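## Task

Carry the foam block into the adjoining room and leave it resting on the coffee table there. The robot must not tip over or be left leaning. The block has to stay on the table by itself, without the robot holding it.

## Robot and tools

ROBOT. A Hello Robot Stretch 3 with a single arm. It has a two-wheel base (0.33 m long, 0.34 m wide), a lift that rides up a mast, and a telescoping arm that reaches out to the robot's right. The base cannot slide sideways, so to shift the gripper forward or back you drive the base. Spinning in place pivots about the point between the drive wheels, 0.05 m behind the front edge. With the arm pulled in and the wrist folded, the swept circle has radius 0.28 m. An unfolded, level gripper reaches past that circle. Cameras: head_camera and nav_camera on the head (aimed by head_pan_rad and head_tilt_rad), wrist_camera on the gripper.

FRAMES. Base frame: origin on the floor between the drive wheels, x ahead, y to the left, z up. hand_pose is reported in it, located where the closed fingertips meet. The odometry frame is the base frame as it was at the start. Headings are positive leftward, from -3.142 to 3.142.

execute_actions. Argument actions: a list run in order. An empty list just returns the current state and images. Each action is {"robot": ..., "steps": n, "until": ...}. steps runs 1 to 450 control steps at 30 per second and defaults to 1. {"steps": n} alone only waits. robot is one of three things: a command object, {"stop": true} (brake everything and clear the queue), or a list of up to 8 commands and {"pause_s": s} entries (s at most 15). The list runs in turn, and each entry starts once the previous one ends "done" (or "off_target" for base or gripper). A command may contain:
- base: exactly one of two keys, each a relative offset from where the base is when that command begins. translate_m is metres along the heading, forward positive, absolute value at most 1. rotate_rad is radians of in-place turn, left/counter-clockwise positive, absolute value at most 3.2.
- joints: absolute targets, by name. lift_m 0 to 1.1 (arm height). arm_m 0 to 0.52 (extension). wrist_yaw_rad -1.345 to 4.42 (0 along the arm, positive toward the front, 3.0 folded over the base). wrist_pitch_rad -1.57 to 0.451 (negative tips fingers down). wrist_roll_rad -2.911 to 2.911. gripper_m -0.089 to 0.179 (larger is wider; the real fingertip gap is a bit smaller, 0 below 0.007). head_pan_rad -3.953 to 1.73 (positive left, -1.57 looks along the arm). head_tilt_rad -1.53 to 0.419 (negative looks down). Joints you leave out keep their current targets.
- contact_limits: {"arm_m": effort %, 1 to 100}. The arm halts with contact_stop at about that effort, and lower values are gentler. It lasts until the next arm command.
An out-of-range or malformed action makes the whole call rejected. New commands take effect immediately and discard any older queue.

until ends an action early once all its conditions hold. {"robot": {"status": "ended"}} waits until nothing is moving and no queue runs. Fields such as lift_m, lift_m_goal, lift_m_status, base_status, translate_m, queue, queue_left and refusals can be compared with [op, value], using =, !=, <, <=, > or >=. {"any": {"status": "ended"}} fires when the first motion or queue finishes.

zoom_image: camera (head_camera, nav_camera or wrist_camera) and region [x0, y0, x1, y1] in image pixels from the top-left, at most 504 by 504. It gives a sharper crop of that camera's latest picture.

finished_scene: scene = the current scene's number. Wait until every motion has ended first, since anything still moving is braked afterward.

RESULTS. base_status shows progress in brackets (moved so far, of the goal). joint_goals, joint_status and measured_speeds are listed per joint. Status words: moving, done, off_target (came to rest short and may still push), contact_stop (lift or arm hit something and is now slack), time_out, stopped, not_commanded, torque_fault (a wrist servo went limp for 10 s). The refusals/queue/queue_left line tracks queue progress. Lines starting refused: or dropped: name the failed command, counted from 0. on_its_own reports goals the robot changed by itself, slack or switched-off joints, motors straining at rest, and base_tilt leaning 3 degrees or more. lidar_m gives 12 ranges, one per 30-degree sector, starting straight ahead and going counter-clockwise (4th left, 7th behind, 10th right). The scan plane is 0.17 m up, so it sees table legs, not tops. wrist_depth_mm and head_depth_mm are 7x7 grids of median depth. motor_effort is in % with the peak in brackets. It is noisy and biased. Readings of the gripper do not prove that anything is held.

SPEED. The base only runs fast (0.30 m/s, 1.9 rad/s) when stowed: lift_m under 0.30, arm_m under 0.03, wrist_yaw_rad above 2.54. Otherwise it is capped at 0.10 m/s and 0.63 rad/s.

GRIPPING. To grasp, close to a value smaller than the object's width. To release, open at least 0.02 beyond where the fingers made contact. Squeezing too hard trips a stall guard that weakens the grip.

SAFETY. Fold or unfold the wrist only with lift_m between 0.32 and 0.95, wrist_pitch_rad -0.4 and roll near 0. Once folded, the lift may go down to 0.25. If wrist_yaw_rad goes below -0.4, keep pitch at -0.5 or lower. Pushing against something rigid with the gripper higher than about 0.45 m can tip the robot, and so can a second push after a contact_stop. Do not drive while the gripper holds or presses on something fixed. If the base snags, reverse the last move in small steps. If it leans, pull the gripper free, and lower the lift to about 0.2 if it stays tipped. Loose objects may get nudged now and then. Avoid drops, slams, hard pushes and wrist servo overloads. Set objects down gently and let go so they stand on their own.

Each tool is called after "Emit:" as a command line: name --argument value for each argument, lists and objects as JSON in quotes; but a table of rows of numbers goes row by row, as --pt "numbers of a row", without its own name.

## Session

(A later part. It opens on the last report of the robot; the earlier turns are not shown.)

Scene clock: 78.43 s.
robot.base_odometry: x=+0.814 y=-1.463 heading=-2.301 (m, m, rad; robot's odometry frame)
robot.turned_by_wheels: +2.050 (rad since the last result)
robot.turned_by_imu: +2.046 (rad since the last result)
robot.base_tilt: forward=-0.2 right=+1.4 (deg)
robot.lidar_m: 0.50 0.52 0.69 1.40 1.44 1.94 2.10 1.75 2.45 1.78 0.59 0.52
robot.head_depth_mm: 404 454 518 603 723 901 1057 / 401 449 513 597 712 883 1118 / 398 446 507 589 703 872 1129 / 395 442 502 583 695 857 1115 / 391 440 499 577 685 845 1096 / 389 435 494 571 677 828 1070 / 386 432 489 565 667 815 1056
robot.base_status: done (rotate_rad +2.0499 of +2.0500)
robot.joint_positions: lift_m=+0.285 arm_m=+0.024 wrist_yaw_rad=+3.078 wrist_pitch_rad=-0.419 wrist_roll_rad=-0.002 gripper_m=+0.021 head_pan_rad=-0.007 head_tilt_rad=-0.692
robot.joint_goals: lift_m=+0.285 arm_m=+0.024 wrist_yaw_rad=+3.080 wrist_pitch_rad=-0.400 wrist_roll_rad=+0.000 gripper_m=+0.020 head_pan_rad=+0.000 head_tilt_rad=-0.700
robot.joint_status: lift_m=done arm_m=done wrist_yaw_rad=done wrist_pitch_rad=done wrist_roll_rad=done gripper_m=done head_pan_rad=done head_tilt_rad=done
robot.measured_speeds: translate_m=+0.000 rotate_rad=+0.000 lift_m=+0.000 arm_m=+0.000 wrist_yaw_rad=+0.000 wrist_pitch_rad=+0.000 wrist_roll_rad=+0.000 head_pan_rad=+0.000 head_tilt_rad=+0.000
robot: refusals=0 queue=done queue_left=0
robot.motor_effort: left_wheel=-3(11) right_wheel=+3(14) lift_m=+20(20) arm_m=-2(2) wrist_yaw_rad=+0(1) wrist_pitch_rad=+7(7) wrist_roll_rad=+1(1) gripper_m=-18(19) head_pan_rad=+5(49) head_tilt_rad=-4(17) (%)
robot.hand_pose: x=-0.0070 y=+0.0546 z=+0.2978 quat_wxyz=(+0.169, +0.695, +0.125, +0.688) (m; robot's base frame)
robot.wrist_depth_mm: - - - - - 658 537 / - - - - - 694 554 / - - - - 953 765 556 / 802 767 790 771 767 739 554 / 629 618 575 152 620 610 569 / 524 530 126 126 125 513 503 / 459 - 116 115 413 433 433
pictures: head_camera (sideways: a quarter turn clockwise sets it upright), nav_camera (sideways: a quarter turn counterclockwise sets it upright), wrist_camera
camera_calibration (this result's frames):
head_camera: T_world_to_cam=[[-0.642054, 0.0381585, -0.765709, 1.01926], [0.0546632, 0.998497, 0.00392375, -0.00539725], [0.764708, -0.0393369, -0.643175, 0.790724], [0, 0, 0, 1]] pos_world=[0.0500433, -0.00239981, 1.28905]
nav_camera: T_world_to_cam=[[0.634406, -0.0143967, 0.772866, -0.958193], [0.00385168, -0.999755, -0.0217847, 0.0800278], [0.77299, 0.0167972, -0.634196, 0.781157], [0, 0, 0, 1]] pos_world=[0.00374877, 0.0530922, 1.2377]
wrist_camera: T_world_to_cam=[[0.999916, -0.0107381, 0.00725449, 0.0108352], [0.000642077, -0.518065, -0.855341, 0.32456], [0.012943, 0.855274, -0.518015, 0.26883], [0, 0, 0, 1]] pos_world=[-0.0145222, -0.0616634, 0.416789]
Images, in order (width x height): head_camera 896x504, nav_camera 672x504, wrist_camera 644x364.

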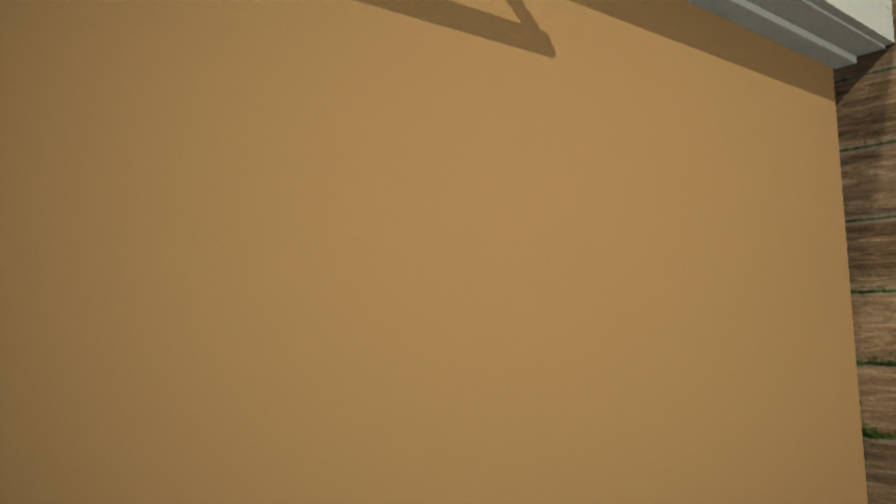

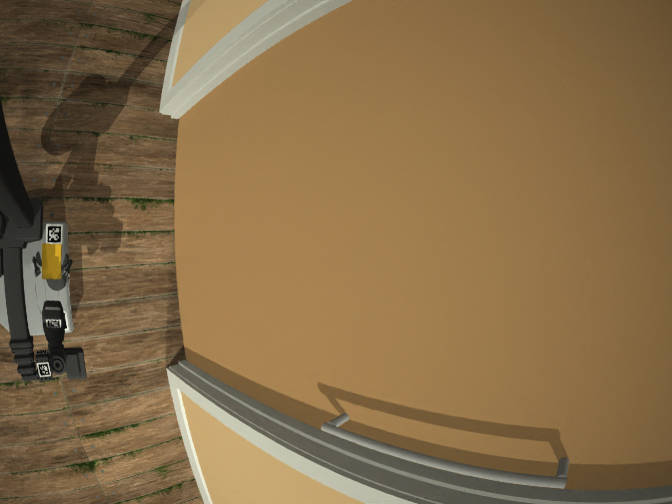

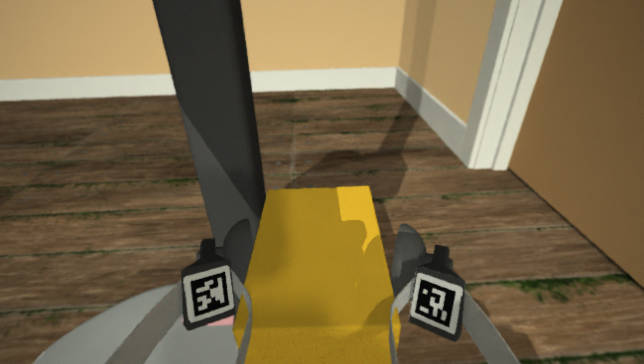

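Emit:
execute_actions --actions '[{"robot":[{"base":{"translate_m":0.41},"joints":{"head_pan_rad":1.4,"head_tilt_rad":-1.0}},{"base":{"rotate_rad":-0.08},"joints":{"lift_m":0.31}},{"base":{"translate_m":0.15}}],"steps":450,"until":{"robot":{"status":"ended"}}}]'

Scene clock: 91.47 s.
robot.base_odometry: x=+0.431 y=-1.872 heading=-2.381 (m, m, rad; robot's odometry frame)
robot.turned_by_wheels: -0.080 (rad since the last result)
robot.turned_by_imu: -0.063 (rad since the last result)
robot.base_tilt: forward=-0.2 right=+1.3 (deg)
robot.lidar_m: - - 0.15 0.21 0.66 1.86 2.65 2.28 0.40 0.36 0.31 0.15
robot.head_depth_mm: - - - - - - 303 / - - - - - 307 394 / - - - - 310 401 633 / - - - 311 406 648 1062 / - - 312 414 666 1193 797 / - 315 422 687 1284 1232 - / 319 429 703 983 1337 - -
robot.base_status: done (translate_m +0.1500 of +0.1500)
robot.joint_positions: lift_m=+0.310 arm_m=+0.024 wrist_yaw_rad=+3.079 wrist_pitch_rad=-0.419 wrist_roll_rad=-0.002 gripper_m=+0.021 head_pan_rad=+1.394 head_tilt_rad=-0.990
robot.joint_goals: lift_m=+0.310 arm_m=+0.024 wrist_yaw_rad=+3.080 wrist_pitch_rad=-0.400 wrist_roll_rad=+0.000 gripper_m=+0.020 head_pan_rad=+1.400 head_tilt_rad=-1.000
robot.joint_status: lift_m=done arm_m=done wrist_yaw_rad=done wrist_pitch_rad=done wrist_roll_rad=done gripper_m=done head_pan_rad=done head_tilt_rad=done
robot.measured_speeds: translate_m=+0.000 rotate_rad=+0.000 lift_m=+0.000 arm_m=+0.000 wrist_yaw_rad=+0.000 wrist_pitch_rad=+0.000 wrist_roll_rad=+0.000 head_pan_rad=+0.000 head_tilt_rad=+0.000
robot: refusals=0 queue=done queue_left=0
robot.motor_effort: left_wheel=+0(94) right_wheel=+0(11) lift_m=+30(33) arm_m=-2(2) wrist_yaw_rad=+0(0) wrist_pitch_rad=+7(7) wrist_roll_rad=+1(1) gripper_m=-19(20) head_pan_rad=+5(51) head_tilt_rad=-5(27) (%)
robot.hand_pose: x=-0.0072 y=+0.0545 z=+0.3222 quat_wxyz=(+0.169, +0.695, +0.126, +0.688) (m; robot's base frame)
robot.wrist_depth_mm: - - 595 358 222 160 126 / - - 656 391 233 166 130 / - - - 431 248 173 133 / 817 844 793 377 263 181 138 / 661 661 610 151 249 189 143 / 556 537 126 127 125 196 148 / 479 - 116 115 280 195 153
pictures: head_camera (sideways: a quarter turn clockwise sets it upright), nav_camera (sideways: a quarter turn counterclockwise sets it upright), wrist_camera
camera_calibration (this result's frames):
head_camera: T_world_to_cam=[[-0.180421, -0.819822, -0.543452, 0.726837], [-0.975133, 0.221384, -0.0102336, 0.0193146], [0.128701, 0.528092, -0.839378, 1.04975], [0, 0, 0, 1]] pos_world=[0.0148665, 0.0372373, 1.27633]
nav_camera: T_world_to_cam=[[0.156139, 0.818699, 0.552587, -0.668238], [0.984871, -0.171619, -0.0240182, 0.0769423], [0.0751706, 0.547977, -0.833109, 1.04409], [0, 0, 0, 1]] pos_world=[-0.0499254, -0.0118464, 1.24095]
wrist_camera: T_world_to_cam=[[0.999923, -0.0100963, 0.00721328, 0.0107846], [0.000929784, -0.518727, -0.854939, 0.345337], [0.0123734, 0.85488, -0.518678, 0.281746], [0, 0, 0, 1]] pos_world=[-0.014591, -0.0616147, 0.4413]
Images, in order (width x height): head_camera 896x504, nav_camera 672x504, wrist_camera 644x364.

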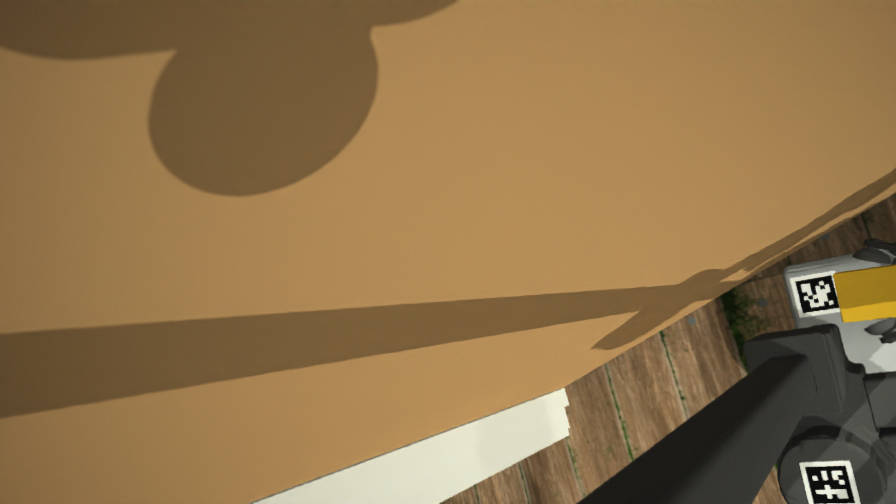

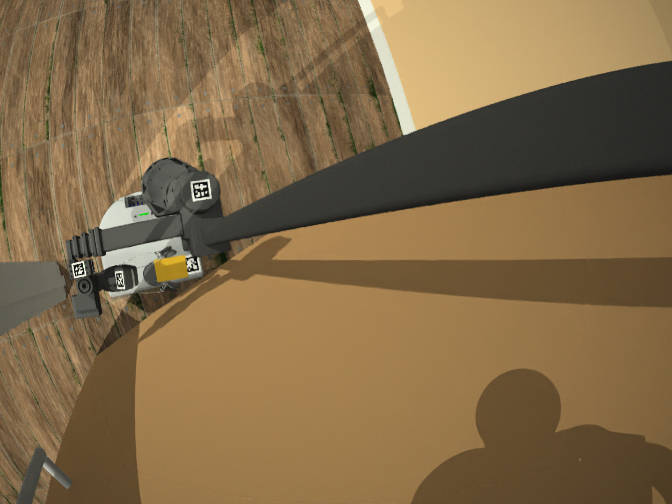

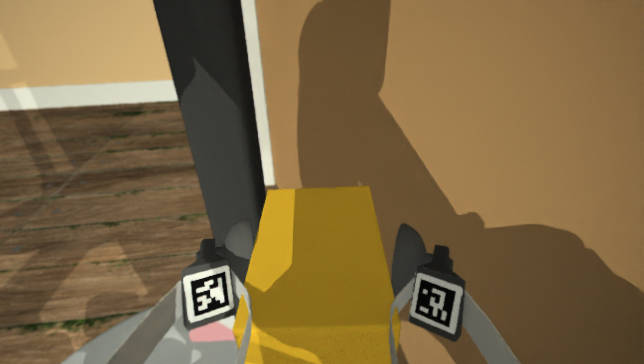

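Emit:
execute_actions --actions '[{"robot":{"base":{"translate_m":0.42}},"steps":60},{"robot":{"joints":{"head_pan_rad":-0.6,"head_tilt_rad":-0.6}},"steps":450,"until":{"robot":{"status":"ended"}}}]'

Scene clock: 98.80 s.
robot.base_odometry: x=+0.127 y=-2.161 heading=-2.381 (m, m, rad; robot's odometry frame)
robot.turned_by_wheels: +0.000 (rad since the last result)
robot.turned_by_imu: +0.008 (rad since the last result)
robot.base_tilt: forward=-0.2 right=+1.4 (deg)
robot.lidar_m: 0.21 0.17 0.16 0.18 0.28 1.91 3.06 0.54 0.55 1.30 1.68 1.80
robot.head_depth_mm: 2247 2417 2209 2210 1789 1461 1236 / 2278 2553 2728 2229 1785 1456 1230 / 2100 2297 2647 2297 1770 1462 1240 / 1892 2087 2339 2294 1780 1463 1235 / 1749 1928 2141 2229 1778 1438 1236 / 1633 1771 1937 2101 1778 1468 1242 / 1524 1644 1784 1975 1781 1460 1241
robot.base_status: done (translate_m +0.4200 of +0.4200)
robot.joint_positions: lift_m=+0.310 arm_m=+0.024 wrist_yaw_rad=+3.079 wrist_pitch_rad=-0.419 wrist_roll_rad=-0.002 gripper_m=+0.021 head_pan_rad=-0.593 head_tilt_rad=-0.605
robot.joint_goals: lift_m=+0.310 arm_m=+0.024 wrist_yaw_rad=+3.080 wrist_pitch_rad=-0.400 wrist_roll_rad=+0.000 gripper_m=+0.020 head_pan_rad=-0.600 head_tilt_rad=-0.600
robot.joint_status: lift_m=done arm_m=done wrist_yaw_rad=done wrist_pitch_rad=done wrist_roll_rad=done gripper_m=done head_pan_rad=done head_tilt_rad=done
robot.measured_speeds: translate_m=+0.000 rotate_rad=+0.000 lift_m=+0.000 arm_m=+0.000 wrist_yaw_rad=+0.000 wrist_pitch_rad=+0.000 wrist_roll_rad=+0.000 head_pan_rad=+0.000 head_tilt_rad=+0.000
robot: refusals=0 queue=done queue_left=0
robot.motor_effort: left_wheel=-1(78) right_wheel=+0(9) lift_m=+29(30) arm_m=-2(1) wrist_yaw_rad=-1(1) wrist_pitch_rad=+7(7) wrist_roll_rad=+1(1) gripper_m=-19(19) head_pan_rad=-4(50) head_tilt_rad=+2(29) (%)
robot.hand_pose: x=-0.0072 y=+0.0545 z=+0.3222 quat_wxyz=(+0.169, +0.695, +0.126, +0.688) (m; robot's base frame)
robot.wrist_depth_mm: 570 412 281 245 206 178 156 / 658 461 305 265 221 187 164 / - 536 - 291 238 201 173 / 806 641 472 291 260 216 184 / 662 649 520 152 268 231 197 / 554 566 126 127 125 250 212 / 469 - 116 116 327 263 225
pictures: head_camera (sideways: a quarter turn clockwise sets it upright), nav_camera (sideways: a quarter turn counterclockwise sets it upright), wrist_camera
camera_calibration (this result's frames):
head_camera: T_world_to_cam=[[-0.457081, 0.348571, -0.818276, 1.08666], [0.597258, 0.802009, 0.00802014, -0.0140408], [0.65906, -0.485056, -0.57477, 0.702381], [0, 0, 0, 1]] pos_world=[0.042165, -0.0268235, 1.29301]
nav_camera: T_world_to_cam=[[0.463361, -0.324215, 0.824731, -1.02476], [-0.548102, -0.836154, -0.0207648, 0.0820694], [0.696334, -0.442415, -0.565144, 0.691794], [0, 0, 0, 1]] pos_world=[0.0380967, 0.0424388, 1.23782]
wrist_camera: T_world_to_cam=[[0.999924, -0.0099816, 0.00721179, 0.0108048], [0.000987622, -0.518753, -0.854924, 0.345331], [0.0122746, 0.854866, -0.518703, 0.281748], [0, 0, 0, 1]] pos_world=[-0.0146034, -0.0616075, 0.441297]
Images, in order (width x height): head_camera 896x504, nav_camera 672x504, wrist_camera 644x364.

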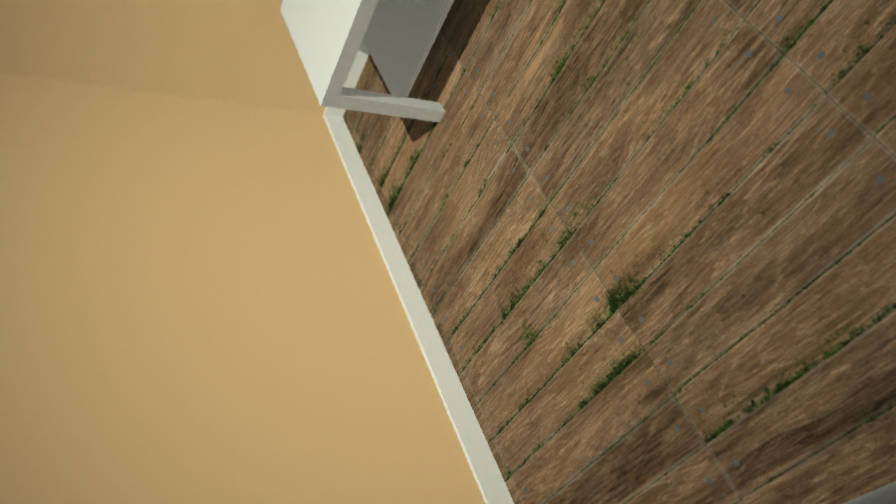

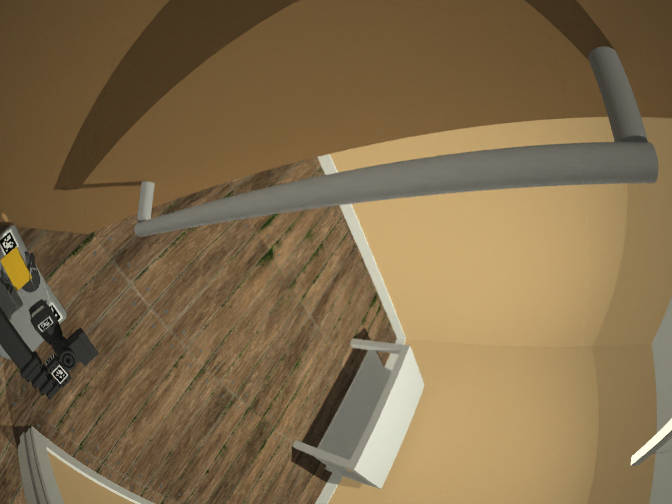

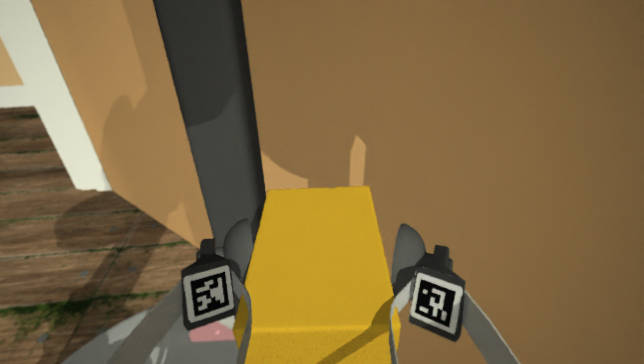

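Emit:
execute_actions --actions '[{"robot":{"base":{"rotate_rad":-1.15}},"steps":200,"until":{"robot":{"rotate_rad":["<",-0.9]}}},{"robot":{"joints":{"lift_m":0.288,"head_pan_rad":0.6,"head_tilt_rad":-0.9}},"steps":450,"until":{"robot":{"status":"ended"}}}]'

Scene clock: 109.43 s.
robot.base_odometry: x=+0.127 y=-2.161 heading=+2.752 (m, m, rad; robot's odometry frame)
robot.turned_by_wheels: -1.150 (rad since the last result)
robot.turned_by_imu: -1.151 (rad since the last result)
robot.base_tilt: forward=-0.3 right=+1.2 (deg)
robot.lidar_m: 1.68 1.87 0.35 0.25 0.24 0.24 0.32 0.79 3.04 0.57 0.54 1.02
robot.head_depth_mm: 2355 2156 1971 1676 1434 1266 1124 / 2346 2445 1980 1668 1428 1253 1126 / 2136 2331 1950 1672 1430 1267 1121 / 1959 2224 1960 1663 1421 1256 1121 / 1818 2079 1960 1655 1417 1249 1117 / 1688 1920 1955 1655 1403 1247 1118 / 1584 1795 1901 1637 1412 1245 798
robot.base_status: done (rotate_rad -1.1499 of -1.1500)
robot.joint_positions: lift_m=+0.288 arm_m=+0.024 wrist_yaw_rad=+3.079 wrist_pitch_rad=-0.420 wrist_roll_rad=-0.002 gripper_m=+0.021 head_pan_rad=+0.593 head_tilt_rad=-0.889
robot.joint_goals: lift_m=+0.288 arm_m=+0.024 wrist_yaw_rad=+3.080 wrist_pitch_rad=-0.400 wrist_roll_rad=+0.000 gripper_m=+0.020 head_pan_rad=+0.600 head_tilt_rad=-0.900
robot.joint_status: lift_m=done arm_m=done wrist_yaw_rad=done wrist_pitch_rad=done wrist_roll_rad=done gripper_m=done head_pan_rad=done head_tilt_rad=done
robot.measured_speeds: translate_m=+0.000 rotate_rad=+0.000 lift_m=+0.000 arm_m=+0.000 wrist_yaw_rad=+0.000 wrist_pitch_rad=+0.000 wrist_roll_rad=+0.000 head_pan_rad=+0.000 head_tilt_rad=+0.000
robot: refusals=0 queue=done queue_left=0
robot.motor_effort: left_wheel=+3(32) right_wheel=-3(29) lift_m=+21(30) arm_m=-1(2) wrist_yaw_rad=+0(0) wrist_pitch_rad=+7(7) wrist_roll_rad=+1(1) gripper_m=-18(19) head_pan_rad=+5(52) head_tilt_rad=-6(29) (%)
robot.hand_pose: x=-0.0073 y=+0.0546 z=+0.3005 quat_wxyz=(+0.169, +0.695, +0.126, +0.688) (m; robot's base frame)
robot.wrist_depth_mm: 205 224 274 305 - - - / 214 237 299 335 - - - / 224 255 - 371 988 - - / 241 275 306 361 782 782 780 / 255 291 315 152 607 614 633 / 274 307 126 127 126 510 507 / 284 - 116 115 417 438 433
pictures: head_camera (sideways: a quarter turn clockwise sets it upright), nav_camera (sideways: a quarter turn counterclockwise sets it upright), wrist_camera
camera_calibration (this result's frames):
head_camera: T_world_to_cam=[[-0.665539, -0.407727, -0.625154, 0.836239], [-0.518636, 0.854978, -0.00547915, 0.0103412], [0.536726, 0.320581, -0.780482, 0.970691], [0, 0, 0, 1]] pos_world=[0.0409172, 0.0209312, 1.28044]
nav_camera: T_world_to_cam=[[0.6471, 0.423892, 0.633701, -0.776913], [0.563808, -0.825572, -0.0234928, 0.07883], [0.513207, 0.372488, -0.773221, 0.963557], [0, 0, 0, 1]] pos_world=[-0.0362088, 0.0354934, 1.23923]
wrist_camera: T_world_to_cam=[[0.999928, -0.00961021, 0.00719919, 0.0110294], [0.0011673, -0.518912, -0.854827, 0.326842], [0.0119508, 0.854774, -0.518863, 0.270532], [0, 0, 0, 1]] pos_world=[-0.0146432, -0.061536, 0.419683]
Images, in order (width x height): head_camera 896x504, nav_camera 672x504, wrist_camera 644x364.

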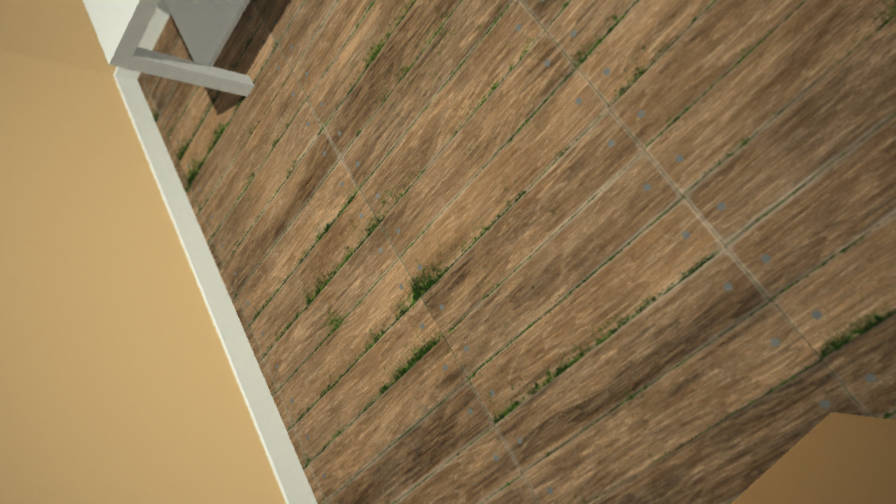

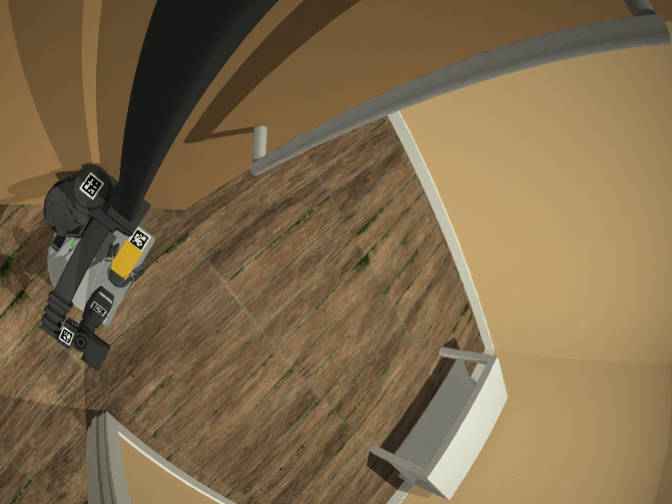

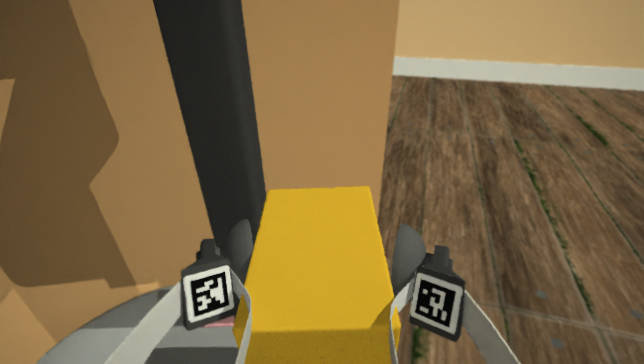

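Emit:
execute_actions --actions '[{"robot":{"base":{"translate_m":1.0}},"steps":200,"until":{"robot":{"translate_m":[">",0.2]}}},{"robot":{"base":{"translate_m":0.94},"joints":{"head_pan_rad":-1.57,"head_tilt_rad":-0.9}},"steps":450,"until":{"robot":{"base_status":["!=","moving"]}}},{"robot":{"base":{"rotate_rad":1.45},"joints":{"lift_m":0.53}},"steps":450,"until":{"robot":{"lift_m":[">",0.36]}}},{"robot":{"joints":{"wrist_yaw_rad":0.0}},"steps":450,"until":{"robot":{"status":"ended"}}}]'

Scene clock: 120.60 s.
robot.base_odometry: x=-0.935 y=-1.725 heading=-2.082 (m, m, rad; robot's odometry frame)
robot.turned_by_wheels: +1.450 (rad since the last result)
robot.turned_by_imu: +1.464 (rad since the last result)
robot.base_tilt: forward=-0.2 right=+1.3 (deg)
robot.lidar_m: 1.30 1.48 2.45 1.11 0.97 0.82 0.82 0.93 0.59 1.23 0.95 1.30
robot.head_depth_mm: 1058 1212 1424 1619 1428 1264 1126 / 1076 1240 1361 1553 1395 1271 - / 1102 1275 1285 1071 1235 1279 - / 1115 1302 1274 1068 999 1233 1100 / 1141 1330 1269 1071 1352 1253 1120 / 1164 1362 1273 1062 1365 1248 1115 / 1192 1389 1266 1081 1372 1252 1114
robot.base_status: done (rotate_rad +1.4499 of +1.4500)
robot.joint_positions: lift_m=+0.530 arm_m=+0.024 wrist_yaw_rad=+0.003 wrist_pitch_rad=-0.420 wrist_roll_rad=-0.002 gripper_m=+0.021 head_pan_rad=-1.563 head_tilt_rad=-0.890
robot.joint_goals: lift_m=+0.530 arm_m=+0.024 wrist_yaw_rad=+0.000 wrist_pitch_rad=-0.400 wrist_roll_rad=+0.000 gripper_m=+0.020 head_pan_rad=-1.570 head_tilt_rad=-0.900
robot.joint_status: lift_m=done arm_m=done wrist_yaw_rad=done wrist_pitch_rad=done wrist_roll_rad=done gripper_m=done head_pan_rad=done head_tilt_rad=done
robot.measured_speeds: translate_m=+0.000 rotate_rad=+0.000 lift_m=+0.000 arm_m=+0.000 wrist_yaw_rad=+0.000 wrist_pitch_rad=+0.000 wrist_roll_rad=+0.000 head_pan_rad=+0.000 head_tilt_rad=+0.000
robot: refusals=0 queue=done queue_left=0
robot.motor_effort: left_wheel=-3(12) right_wheel=+4(11) lift_m=+31(31) arm_m=-1(1) wrist_yaw_rad=-2(2) wrist_pitch_rad=+7(7) wrist_roll_rad=+1(1) gripper_m=-19(19) head_pan_rad=-3(55) head_tilt_rad=-5(7) (%)
robot.hand_pose: x=-0.0209 y=-0.3934 z=+0.5421 quat_wxyz=(+0.693, +0.149, -0.690, -0.146) (m; robot's base frame)
robot.wrist_depth_mm: - - 972 893 852 802 745 / - 854 842 842 834 855 797 / 547 541 538 531 526 909 841 / 626 458 425 403 401 436 950 / 729 760 776 152 369 372 922 / 757 784 126 127 125 755 804 / 697 683 668 115 490 684 672
pictures: head_camera (sideways: a quarter turn clockwise sets it upright), nav_camera (sideways: a quarter turn counterclockwise sets it upright), wrist_camera
camera_calibration (this result's frames):
head_camera: T_world_to_cam=[[0.0278042, 0.780464, -0.624582, 0.831266], [0.999184, -0.0400088, -0.00551393, 0.00112776], [-0.0292922, -0.62392, -0.780939, 0.974738], [0, 0, 0, 1]] pos_world=[0.00431272, -0.0405695, 1.28041]
nav_camera: T_world_to_cam=[[-0.00414419, -0.774031, 0.633135, -0.772202], [-0.999628, -0.0138682, -0.0234975, 0.088373], [0.0269682, -0.632996, -0.773685, 0.967126], [0, 0, 0, 1]] pos_world=[0.0590583, 0.0157045, 1.23924]
wrist_camera: T_world_to_cam=[[-0.998433, -0.0555039, 0.00719235, -0.0412045], [-0.0349409, 0.517766, -0.854808, 0.707917], [0.0437212, -0.85372, -0.518894, 0.10752], [0, 0, 0, 1]] pos_world=[-0.0211056, -0.27703, 0.661221]
Images, in order (width x height): head_camera 896x504, nav_camera 672x504, wrist_camera 644x364.

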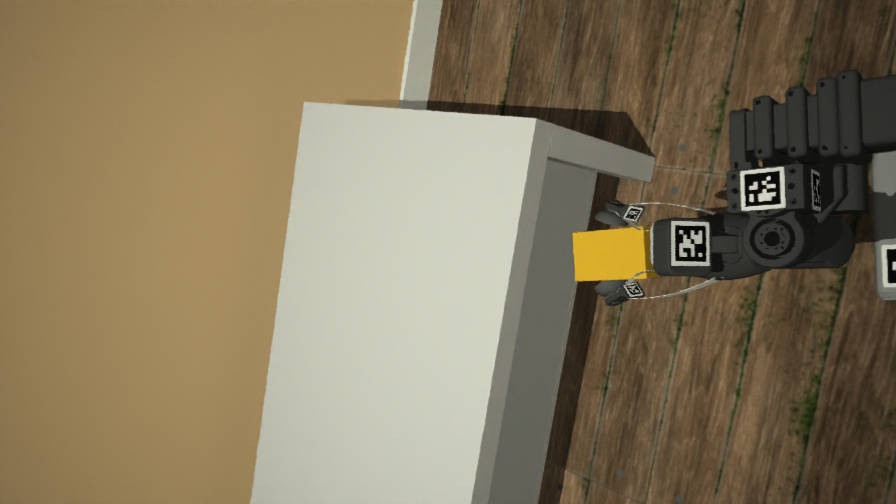

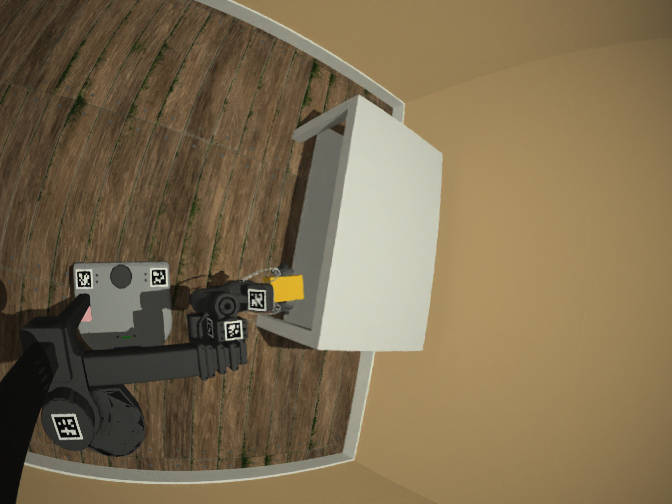

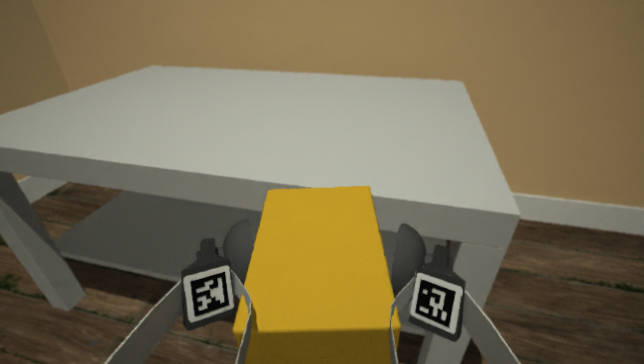

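Emit:
execute_actions --actions '[{"robot":{"joints":{"arm_m":0.39}},"steps":450,"until":{"robot":{"arm_m":[">",0.3]}}},{"robot":{"joints":{"lift_m":0.485}},"steps":450,"until":{"robot":{"status":"ended"}}}]'

Scene clock: 126.97 s.
robot.base_odometry: x=-0.935 y=-1.725 heading=-2.082 (m, m, rad; robot's odometry frame)
robot.turned_by_wheels: +0.000 (rad since the last result)
robot.turned_by_imu: +0.002 (rad since the last result)
robot.base_tilt: forward=-0.3 right=+1.4 (deg)
robot.lidar_m: 1.30 1.47 2.46 1.10 0.98 0.82 0.82 0.93 0.59 1.23 0.95 1.30
robot.head_depth_mm: 1057 1215 1427 1628 1433 1264 1118 / 1080 1244 1368 1556 1398 1270 1140 / 1097 1260 1277 1121 1289 1252 1123 / 1126 1301 1273 1056 1317 1261 1126 / 1145 1318 1269 1072 1344 1257 1118 / 1152 1357 1261 1065 1364 1250 1113 / 1188 1391 1259 1084 1355 1245 1110
robot.base_status: done (rotate_rad +1.4499 of +1.4500)
robot.joint_positions: lift_m=+0.485 arm_m=+0.390 wrist_yaw_rad=+0.002 wrist_pitch_rad=-0.420 wrist_roll_rad=-0.002 gripper_m=+0.021 head_pan_rad=-1.563 head_tilt_rad=-0.890
robot.joint_goals: lift_m=+0.485 arm_m=+0.390 wrist_yaw_rad=+0.000 wrist_pitch_rad=-0.400 wrist_roll_rad=+0.000 gripper_m=+0.020 head_pan_rad=-1.570 head_tilt_rad=-0.900
robot.joint_status: lift_m=done arm_m=done wrist_yaw_rad=done wrist_pitch_rad=done wrist_roll_rad=done gripper_m=done head_pan_rad=done head_tilt_rad=done
robot.measured_speeds: translate_m=+0.000 rotate_rad=+0.000 lift_m=+0.000 arm_m=+0.000 wrist_yaw_rad=+0.000 wrist_pitch_rad=+0.000 wrist_roll_rad=+0.000 head_pan_rad=+0.000 head_tilt_rad=+0.000
robot: refusals=0 queue=done queue_left=0
robot.motor_effort: left_wheel=-4(4) right_wheel=+3(4) lift_m=+20(30) arm_m=+3(5) wrist_yaw_rad=-2(2) wrist_pitch_rad=+7(7) wrist_roll_rad=+1(2) gripper_m=-19(19) head_pan_rad=-4(3) head_tilt_rad=-6(6) (%)
robot.hand_pose: x=-0.0212 y=-0.7588 z=+0.4975 quat_wxyz=(+0.693, +0.148, -0.690, -0.147) (m; robot's base frame)
robot.wrist_depth_mm: 681 633 601 554 523 485 457 / 743 671 648 616 564 530 494 / 429 435 416 420 418 410 534 / 317 315 311 309 304 303 306 / 249 247 249 151 242 243 241 / 206 206 126 127 125 202 202 / 175 175 166 115 163 172 173
pictures: head_camera (sideways: a quarter turn clockwise sets it upright), nav_camera (sideways: a quarter turn counterclockwise sets it upright), wrist_camera
camera_calibration (this result's frames):
head_camera: T_world_to_cam=[[0.0278041, 0.780464, -0.624583, 0.831266], [0.999184, -0.0400087, -0.00551392, 0.00112774], [-0.0292922, -0.62392, -0.780939, 0.974738], [0, 0, 0, 1]] pos_world=[0.00431273, -0.0405695, 1.28041]
nav_camera: T_world_to_cam=[[-0.0041441, -0.774031, 0.633135, -0.772202], [-0.999628, -0.0138683, -0.0234975, 0.088373], [0.0269683, -0.632996, -0.773685, 0.967126], [0, 0, 0, 1]] pos_world=[0.0590583, 0.0157045, 1.23924]
wrist_camera: T_world_to_cam=[[-0.998504, -0.0542073, 0.00719247, -0.0604745], [-0.0342686, 0.517811, -0.854808, 0.859086], [0.0426125, -0.853776, -0.518894, -0.227603], [0, 0, 0, 1]] pos_world=[-0.0212456, -0.642445, 0.616687]
Images, in order (width x height): head_camera 896x504, nav_camera 672x504, wrist_camera 644x364.

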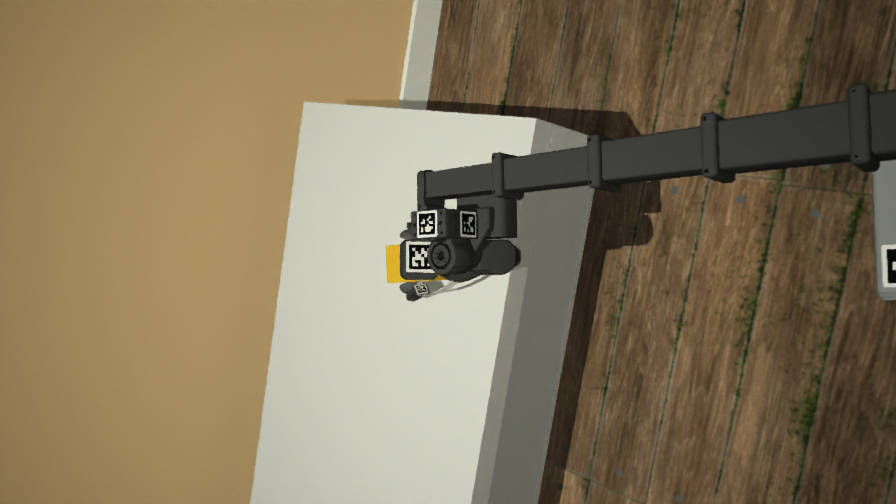

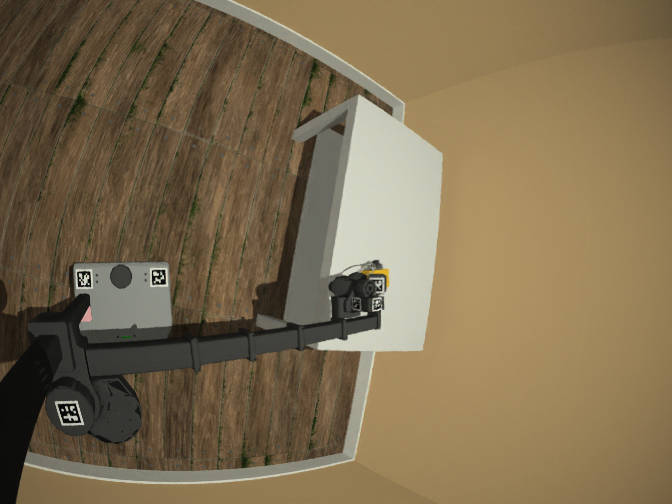

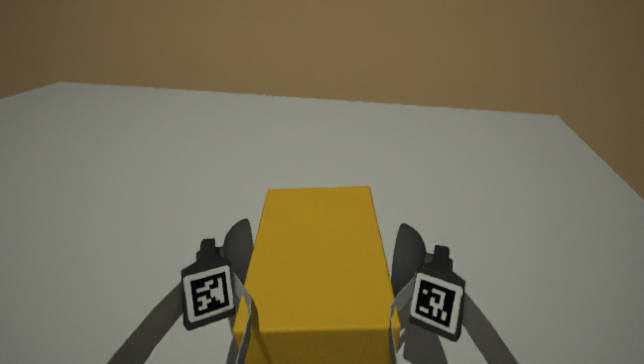

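Emit:
execute_actions --actions '[{"robot":[{"joints":{"lift_m":0.469}},{"joints":{"gripper_m":0.13}},{"joints":{"lift_m":0.55,"arm_m":0.3}}],"steps":450,"until":{"robot":{"status":"ended"}}}]'

Scene clock: 132.23 s.
robot.base_odometry: x=-0.935 y=-1.725 heading=-2.082 (m, m, rad; robot's odometry frame)
robot.turned_by_wheels: +0.000 (rad since the last result)
robot.turned_by_imu: +0.002 (rad since the last result)
robot.base_tilt: forward=-0.1 right=+1.4 (deg)
robot.lidar_m: 1.30 1.47 2.45 1.10 0.97 0.82 0.82 0.93 0.59 1.23 0.95 1.30
robot.head_depth_mm: 1055 1217 1434 1631 1429 1260 1132 / 1077 1243 1362 1566 1428 1282 - / 1095 1262 1281 1129 1319 1258 1124 / 1123 1293 1268 1103 1333 1255 1136 / 1148 1315 1269 1069 1354 1249 1115 / 1162 1356 1268 1064 1365 1243 1116 / 1184 1400 1260 1086 1371 1240 1117
robot.base_status: done (rotate_rad +1.4499 of +1.4500)
robot.joint_positions: lift_m=+0.550 arm_m=+0.300 wrist_yaw_rad=+0.002 wrist_pitch_rad=-0.419 wrist_roll_rad=-0.002 gripper_m=+0.130 head_pan_rad=-1.563 head_tilt_rad=-0.890
robot.joint_goals: lift_m=+0.550 arm_m=+0.300 wrist_yaw_rad=+0.000 wrist_pitch_rad=-0.400 wrist_roll_rad=+0.000 gripper_m=+0.130 head_pan_rad=-1.570 head_tilt_rad=-0.900
robot.joint_status: lift_m=done arm_m=done wrist_yaw_rad=done wrist_pitch_rad=done wrist_roll_rad=done gripper_m=done head_pan_rad=done head_tilt_rad=done
robot.measured_speeds: translate_m=+0.000 rotate_rad=+0.000 lift_m=+0.000 arm_m=+0.000 wrist_yaw_rad=+0.000 wrist_pitch_rad=+0.000 wrist_roll_rad=+0.000 head_pan_rad=+0.000 head_tilt_rad=+0.000
robot: refusals=0 queue=done queue_left=0
robot.motor_effort: left_wheel=-4(3) right_wheel=+4(3) lift_m=+30(32) arm_m=-2(3) wrist_yaw_rad=-1(1) wrist_pitch_rad=+7(7) wrist_roll_rad=+1(2) gripper_m=+0(81) head_pan_rad=-5(5) head_tilt_rad=-5(5) (%)
robot.hand_pose: x=-0.0212 y=-0.6696 z=+0.5623 quat_wxyz=(+0.693, +0.148, -0.690, -0.147) (m; robot's base frame)
robot.wrist_depth_mm: 800 745 698 635 600 565 533 / 884 809 760 707 652 595 575 / 583 580 575 587 566 638 622 / 437 446 435 432 426 426 660 / 348 345 342 286 339 341 702 / 286 - 284 240 283 290 288 / 251 238 243 242 240 233 239
pictures: head_camera (sideways: a quarter turn clockwise sets it upright), nav_camera (sideways: a quarter turn counterclockwise sets it upright), wrist_camera
camera_calibration (this result's frames):
head_camera: T_world_to_cam=[[0.027804, 0.780464, -0.624583, 0.831266], [0.999184, -0.0400086, -0.00551392, 0.00112775], [-0.0292921, -0.62392, -0.780939, 0.974738], [0, 0, 0, 1]] pos_world=[0.00431273, -0.0405695, 1.28041]
nav_camera: T_world_to_cam=[[-0.004144, -0.774031, 0.633135, -0.772202], [-0.999628, -0.0138684, -0.0234975, 0.088373], [0.0269684, -0.632996, -0.773685, 0.967126], [0, 0, 0, 1]] pos_world=[0.0590583, 0.0157045, 1.23924]
wrist_camera: T_world_to_cam=[[-0.998504, -0.0541996, 0.00723435, -0.0561241], [-0.0342663, 0.517126, -0.855223, 0.86801], [0.0426117, -0.854191, -0.51821, -0.118533], [0, 0, 0, 1]] pos_world=[-0.0212458, -0.553162, 0.681323]
Images, in order (width x height): head_camera 896x504, nav_camera 672x504, wrist_camera 644x364.

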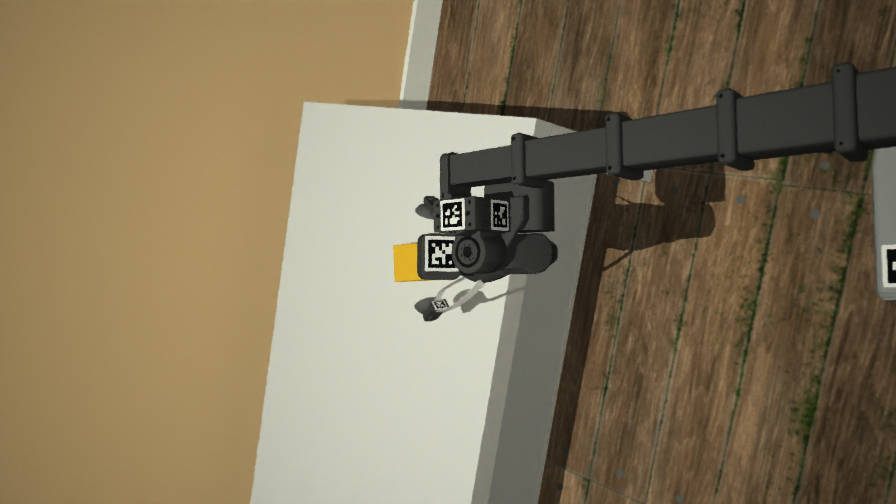

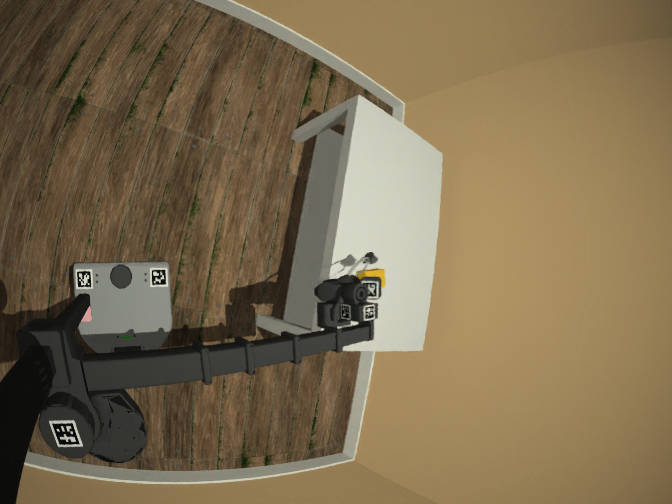

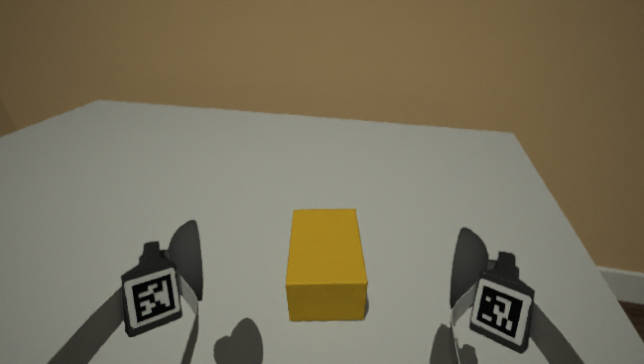

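Emit:
finished_scene --scene 1

The scene is finished: the task was done.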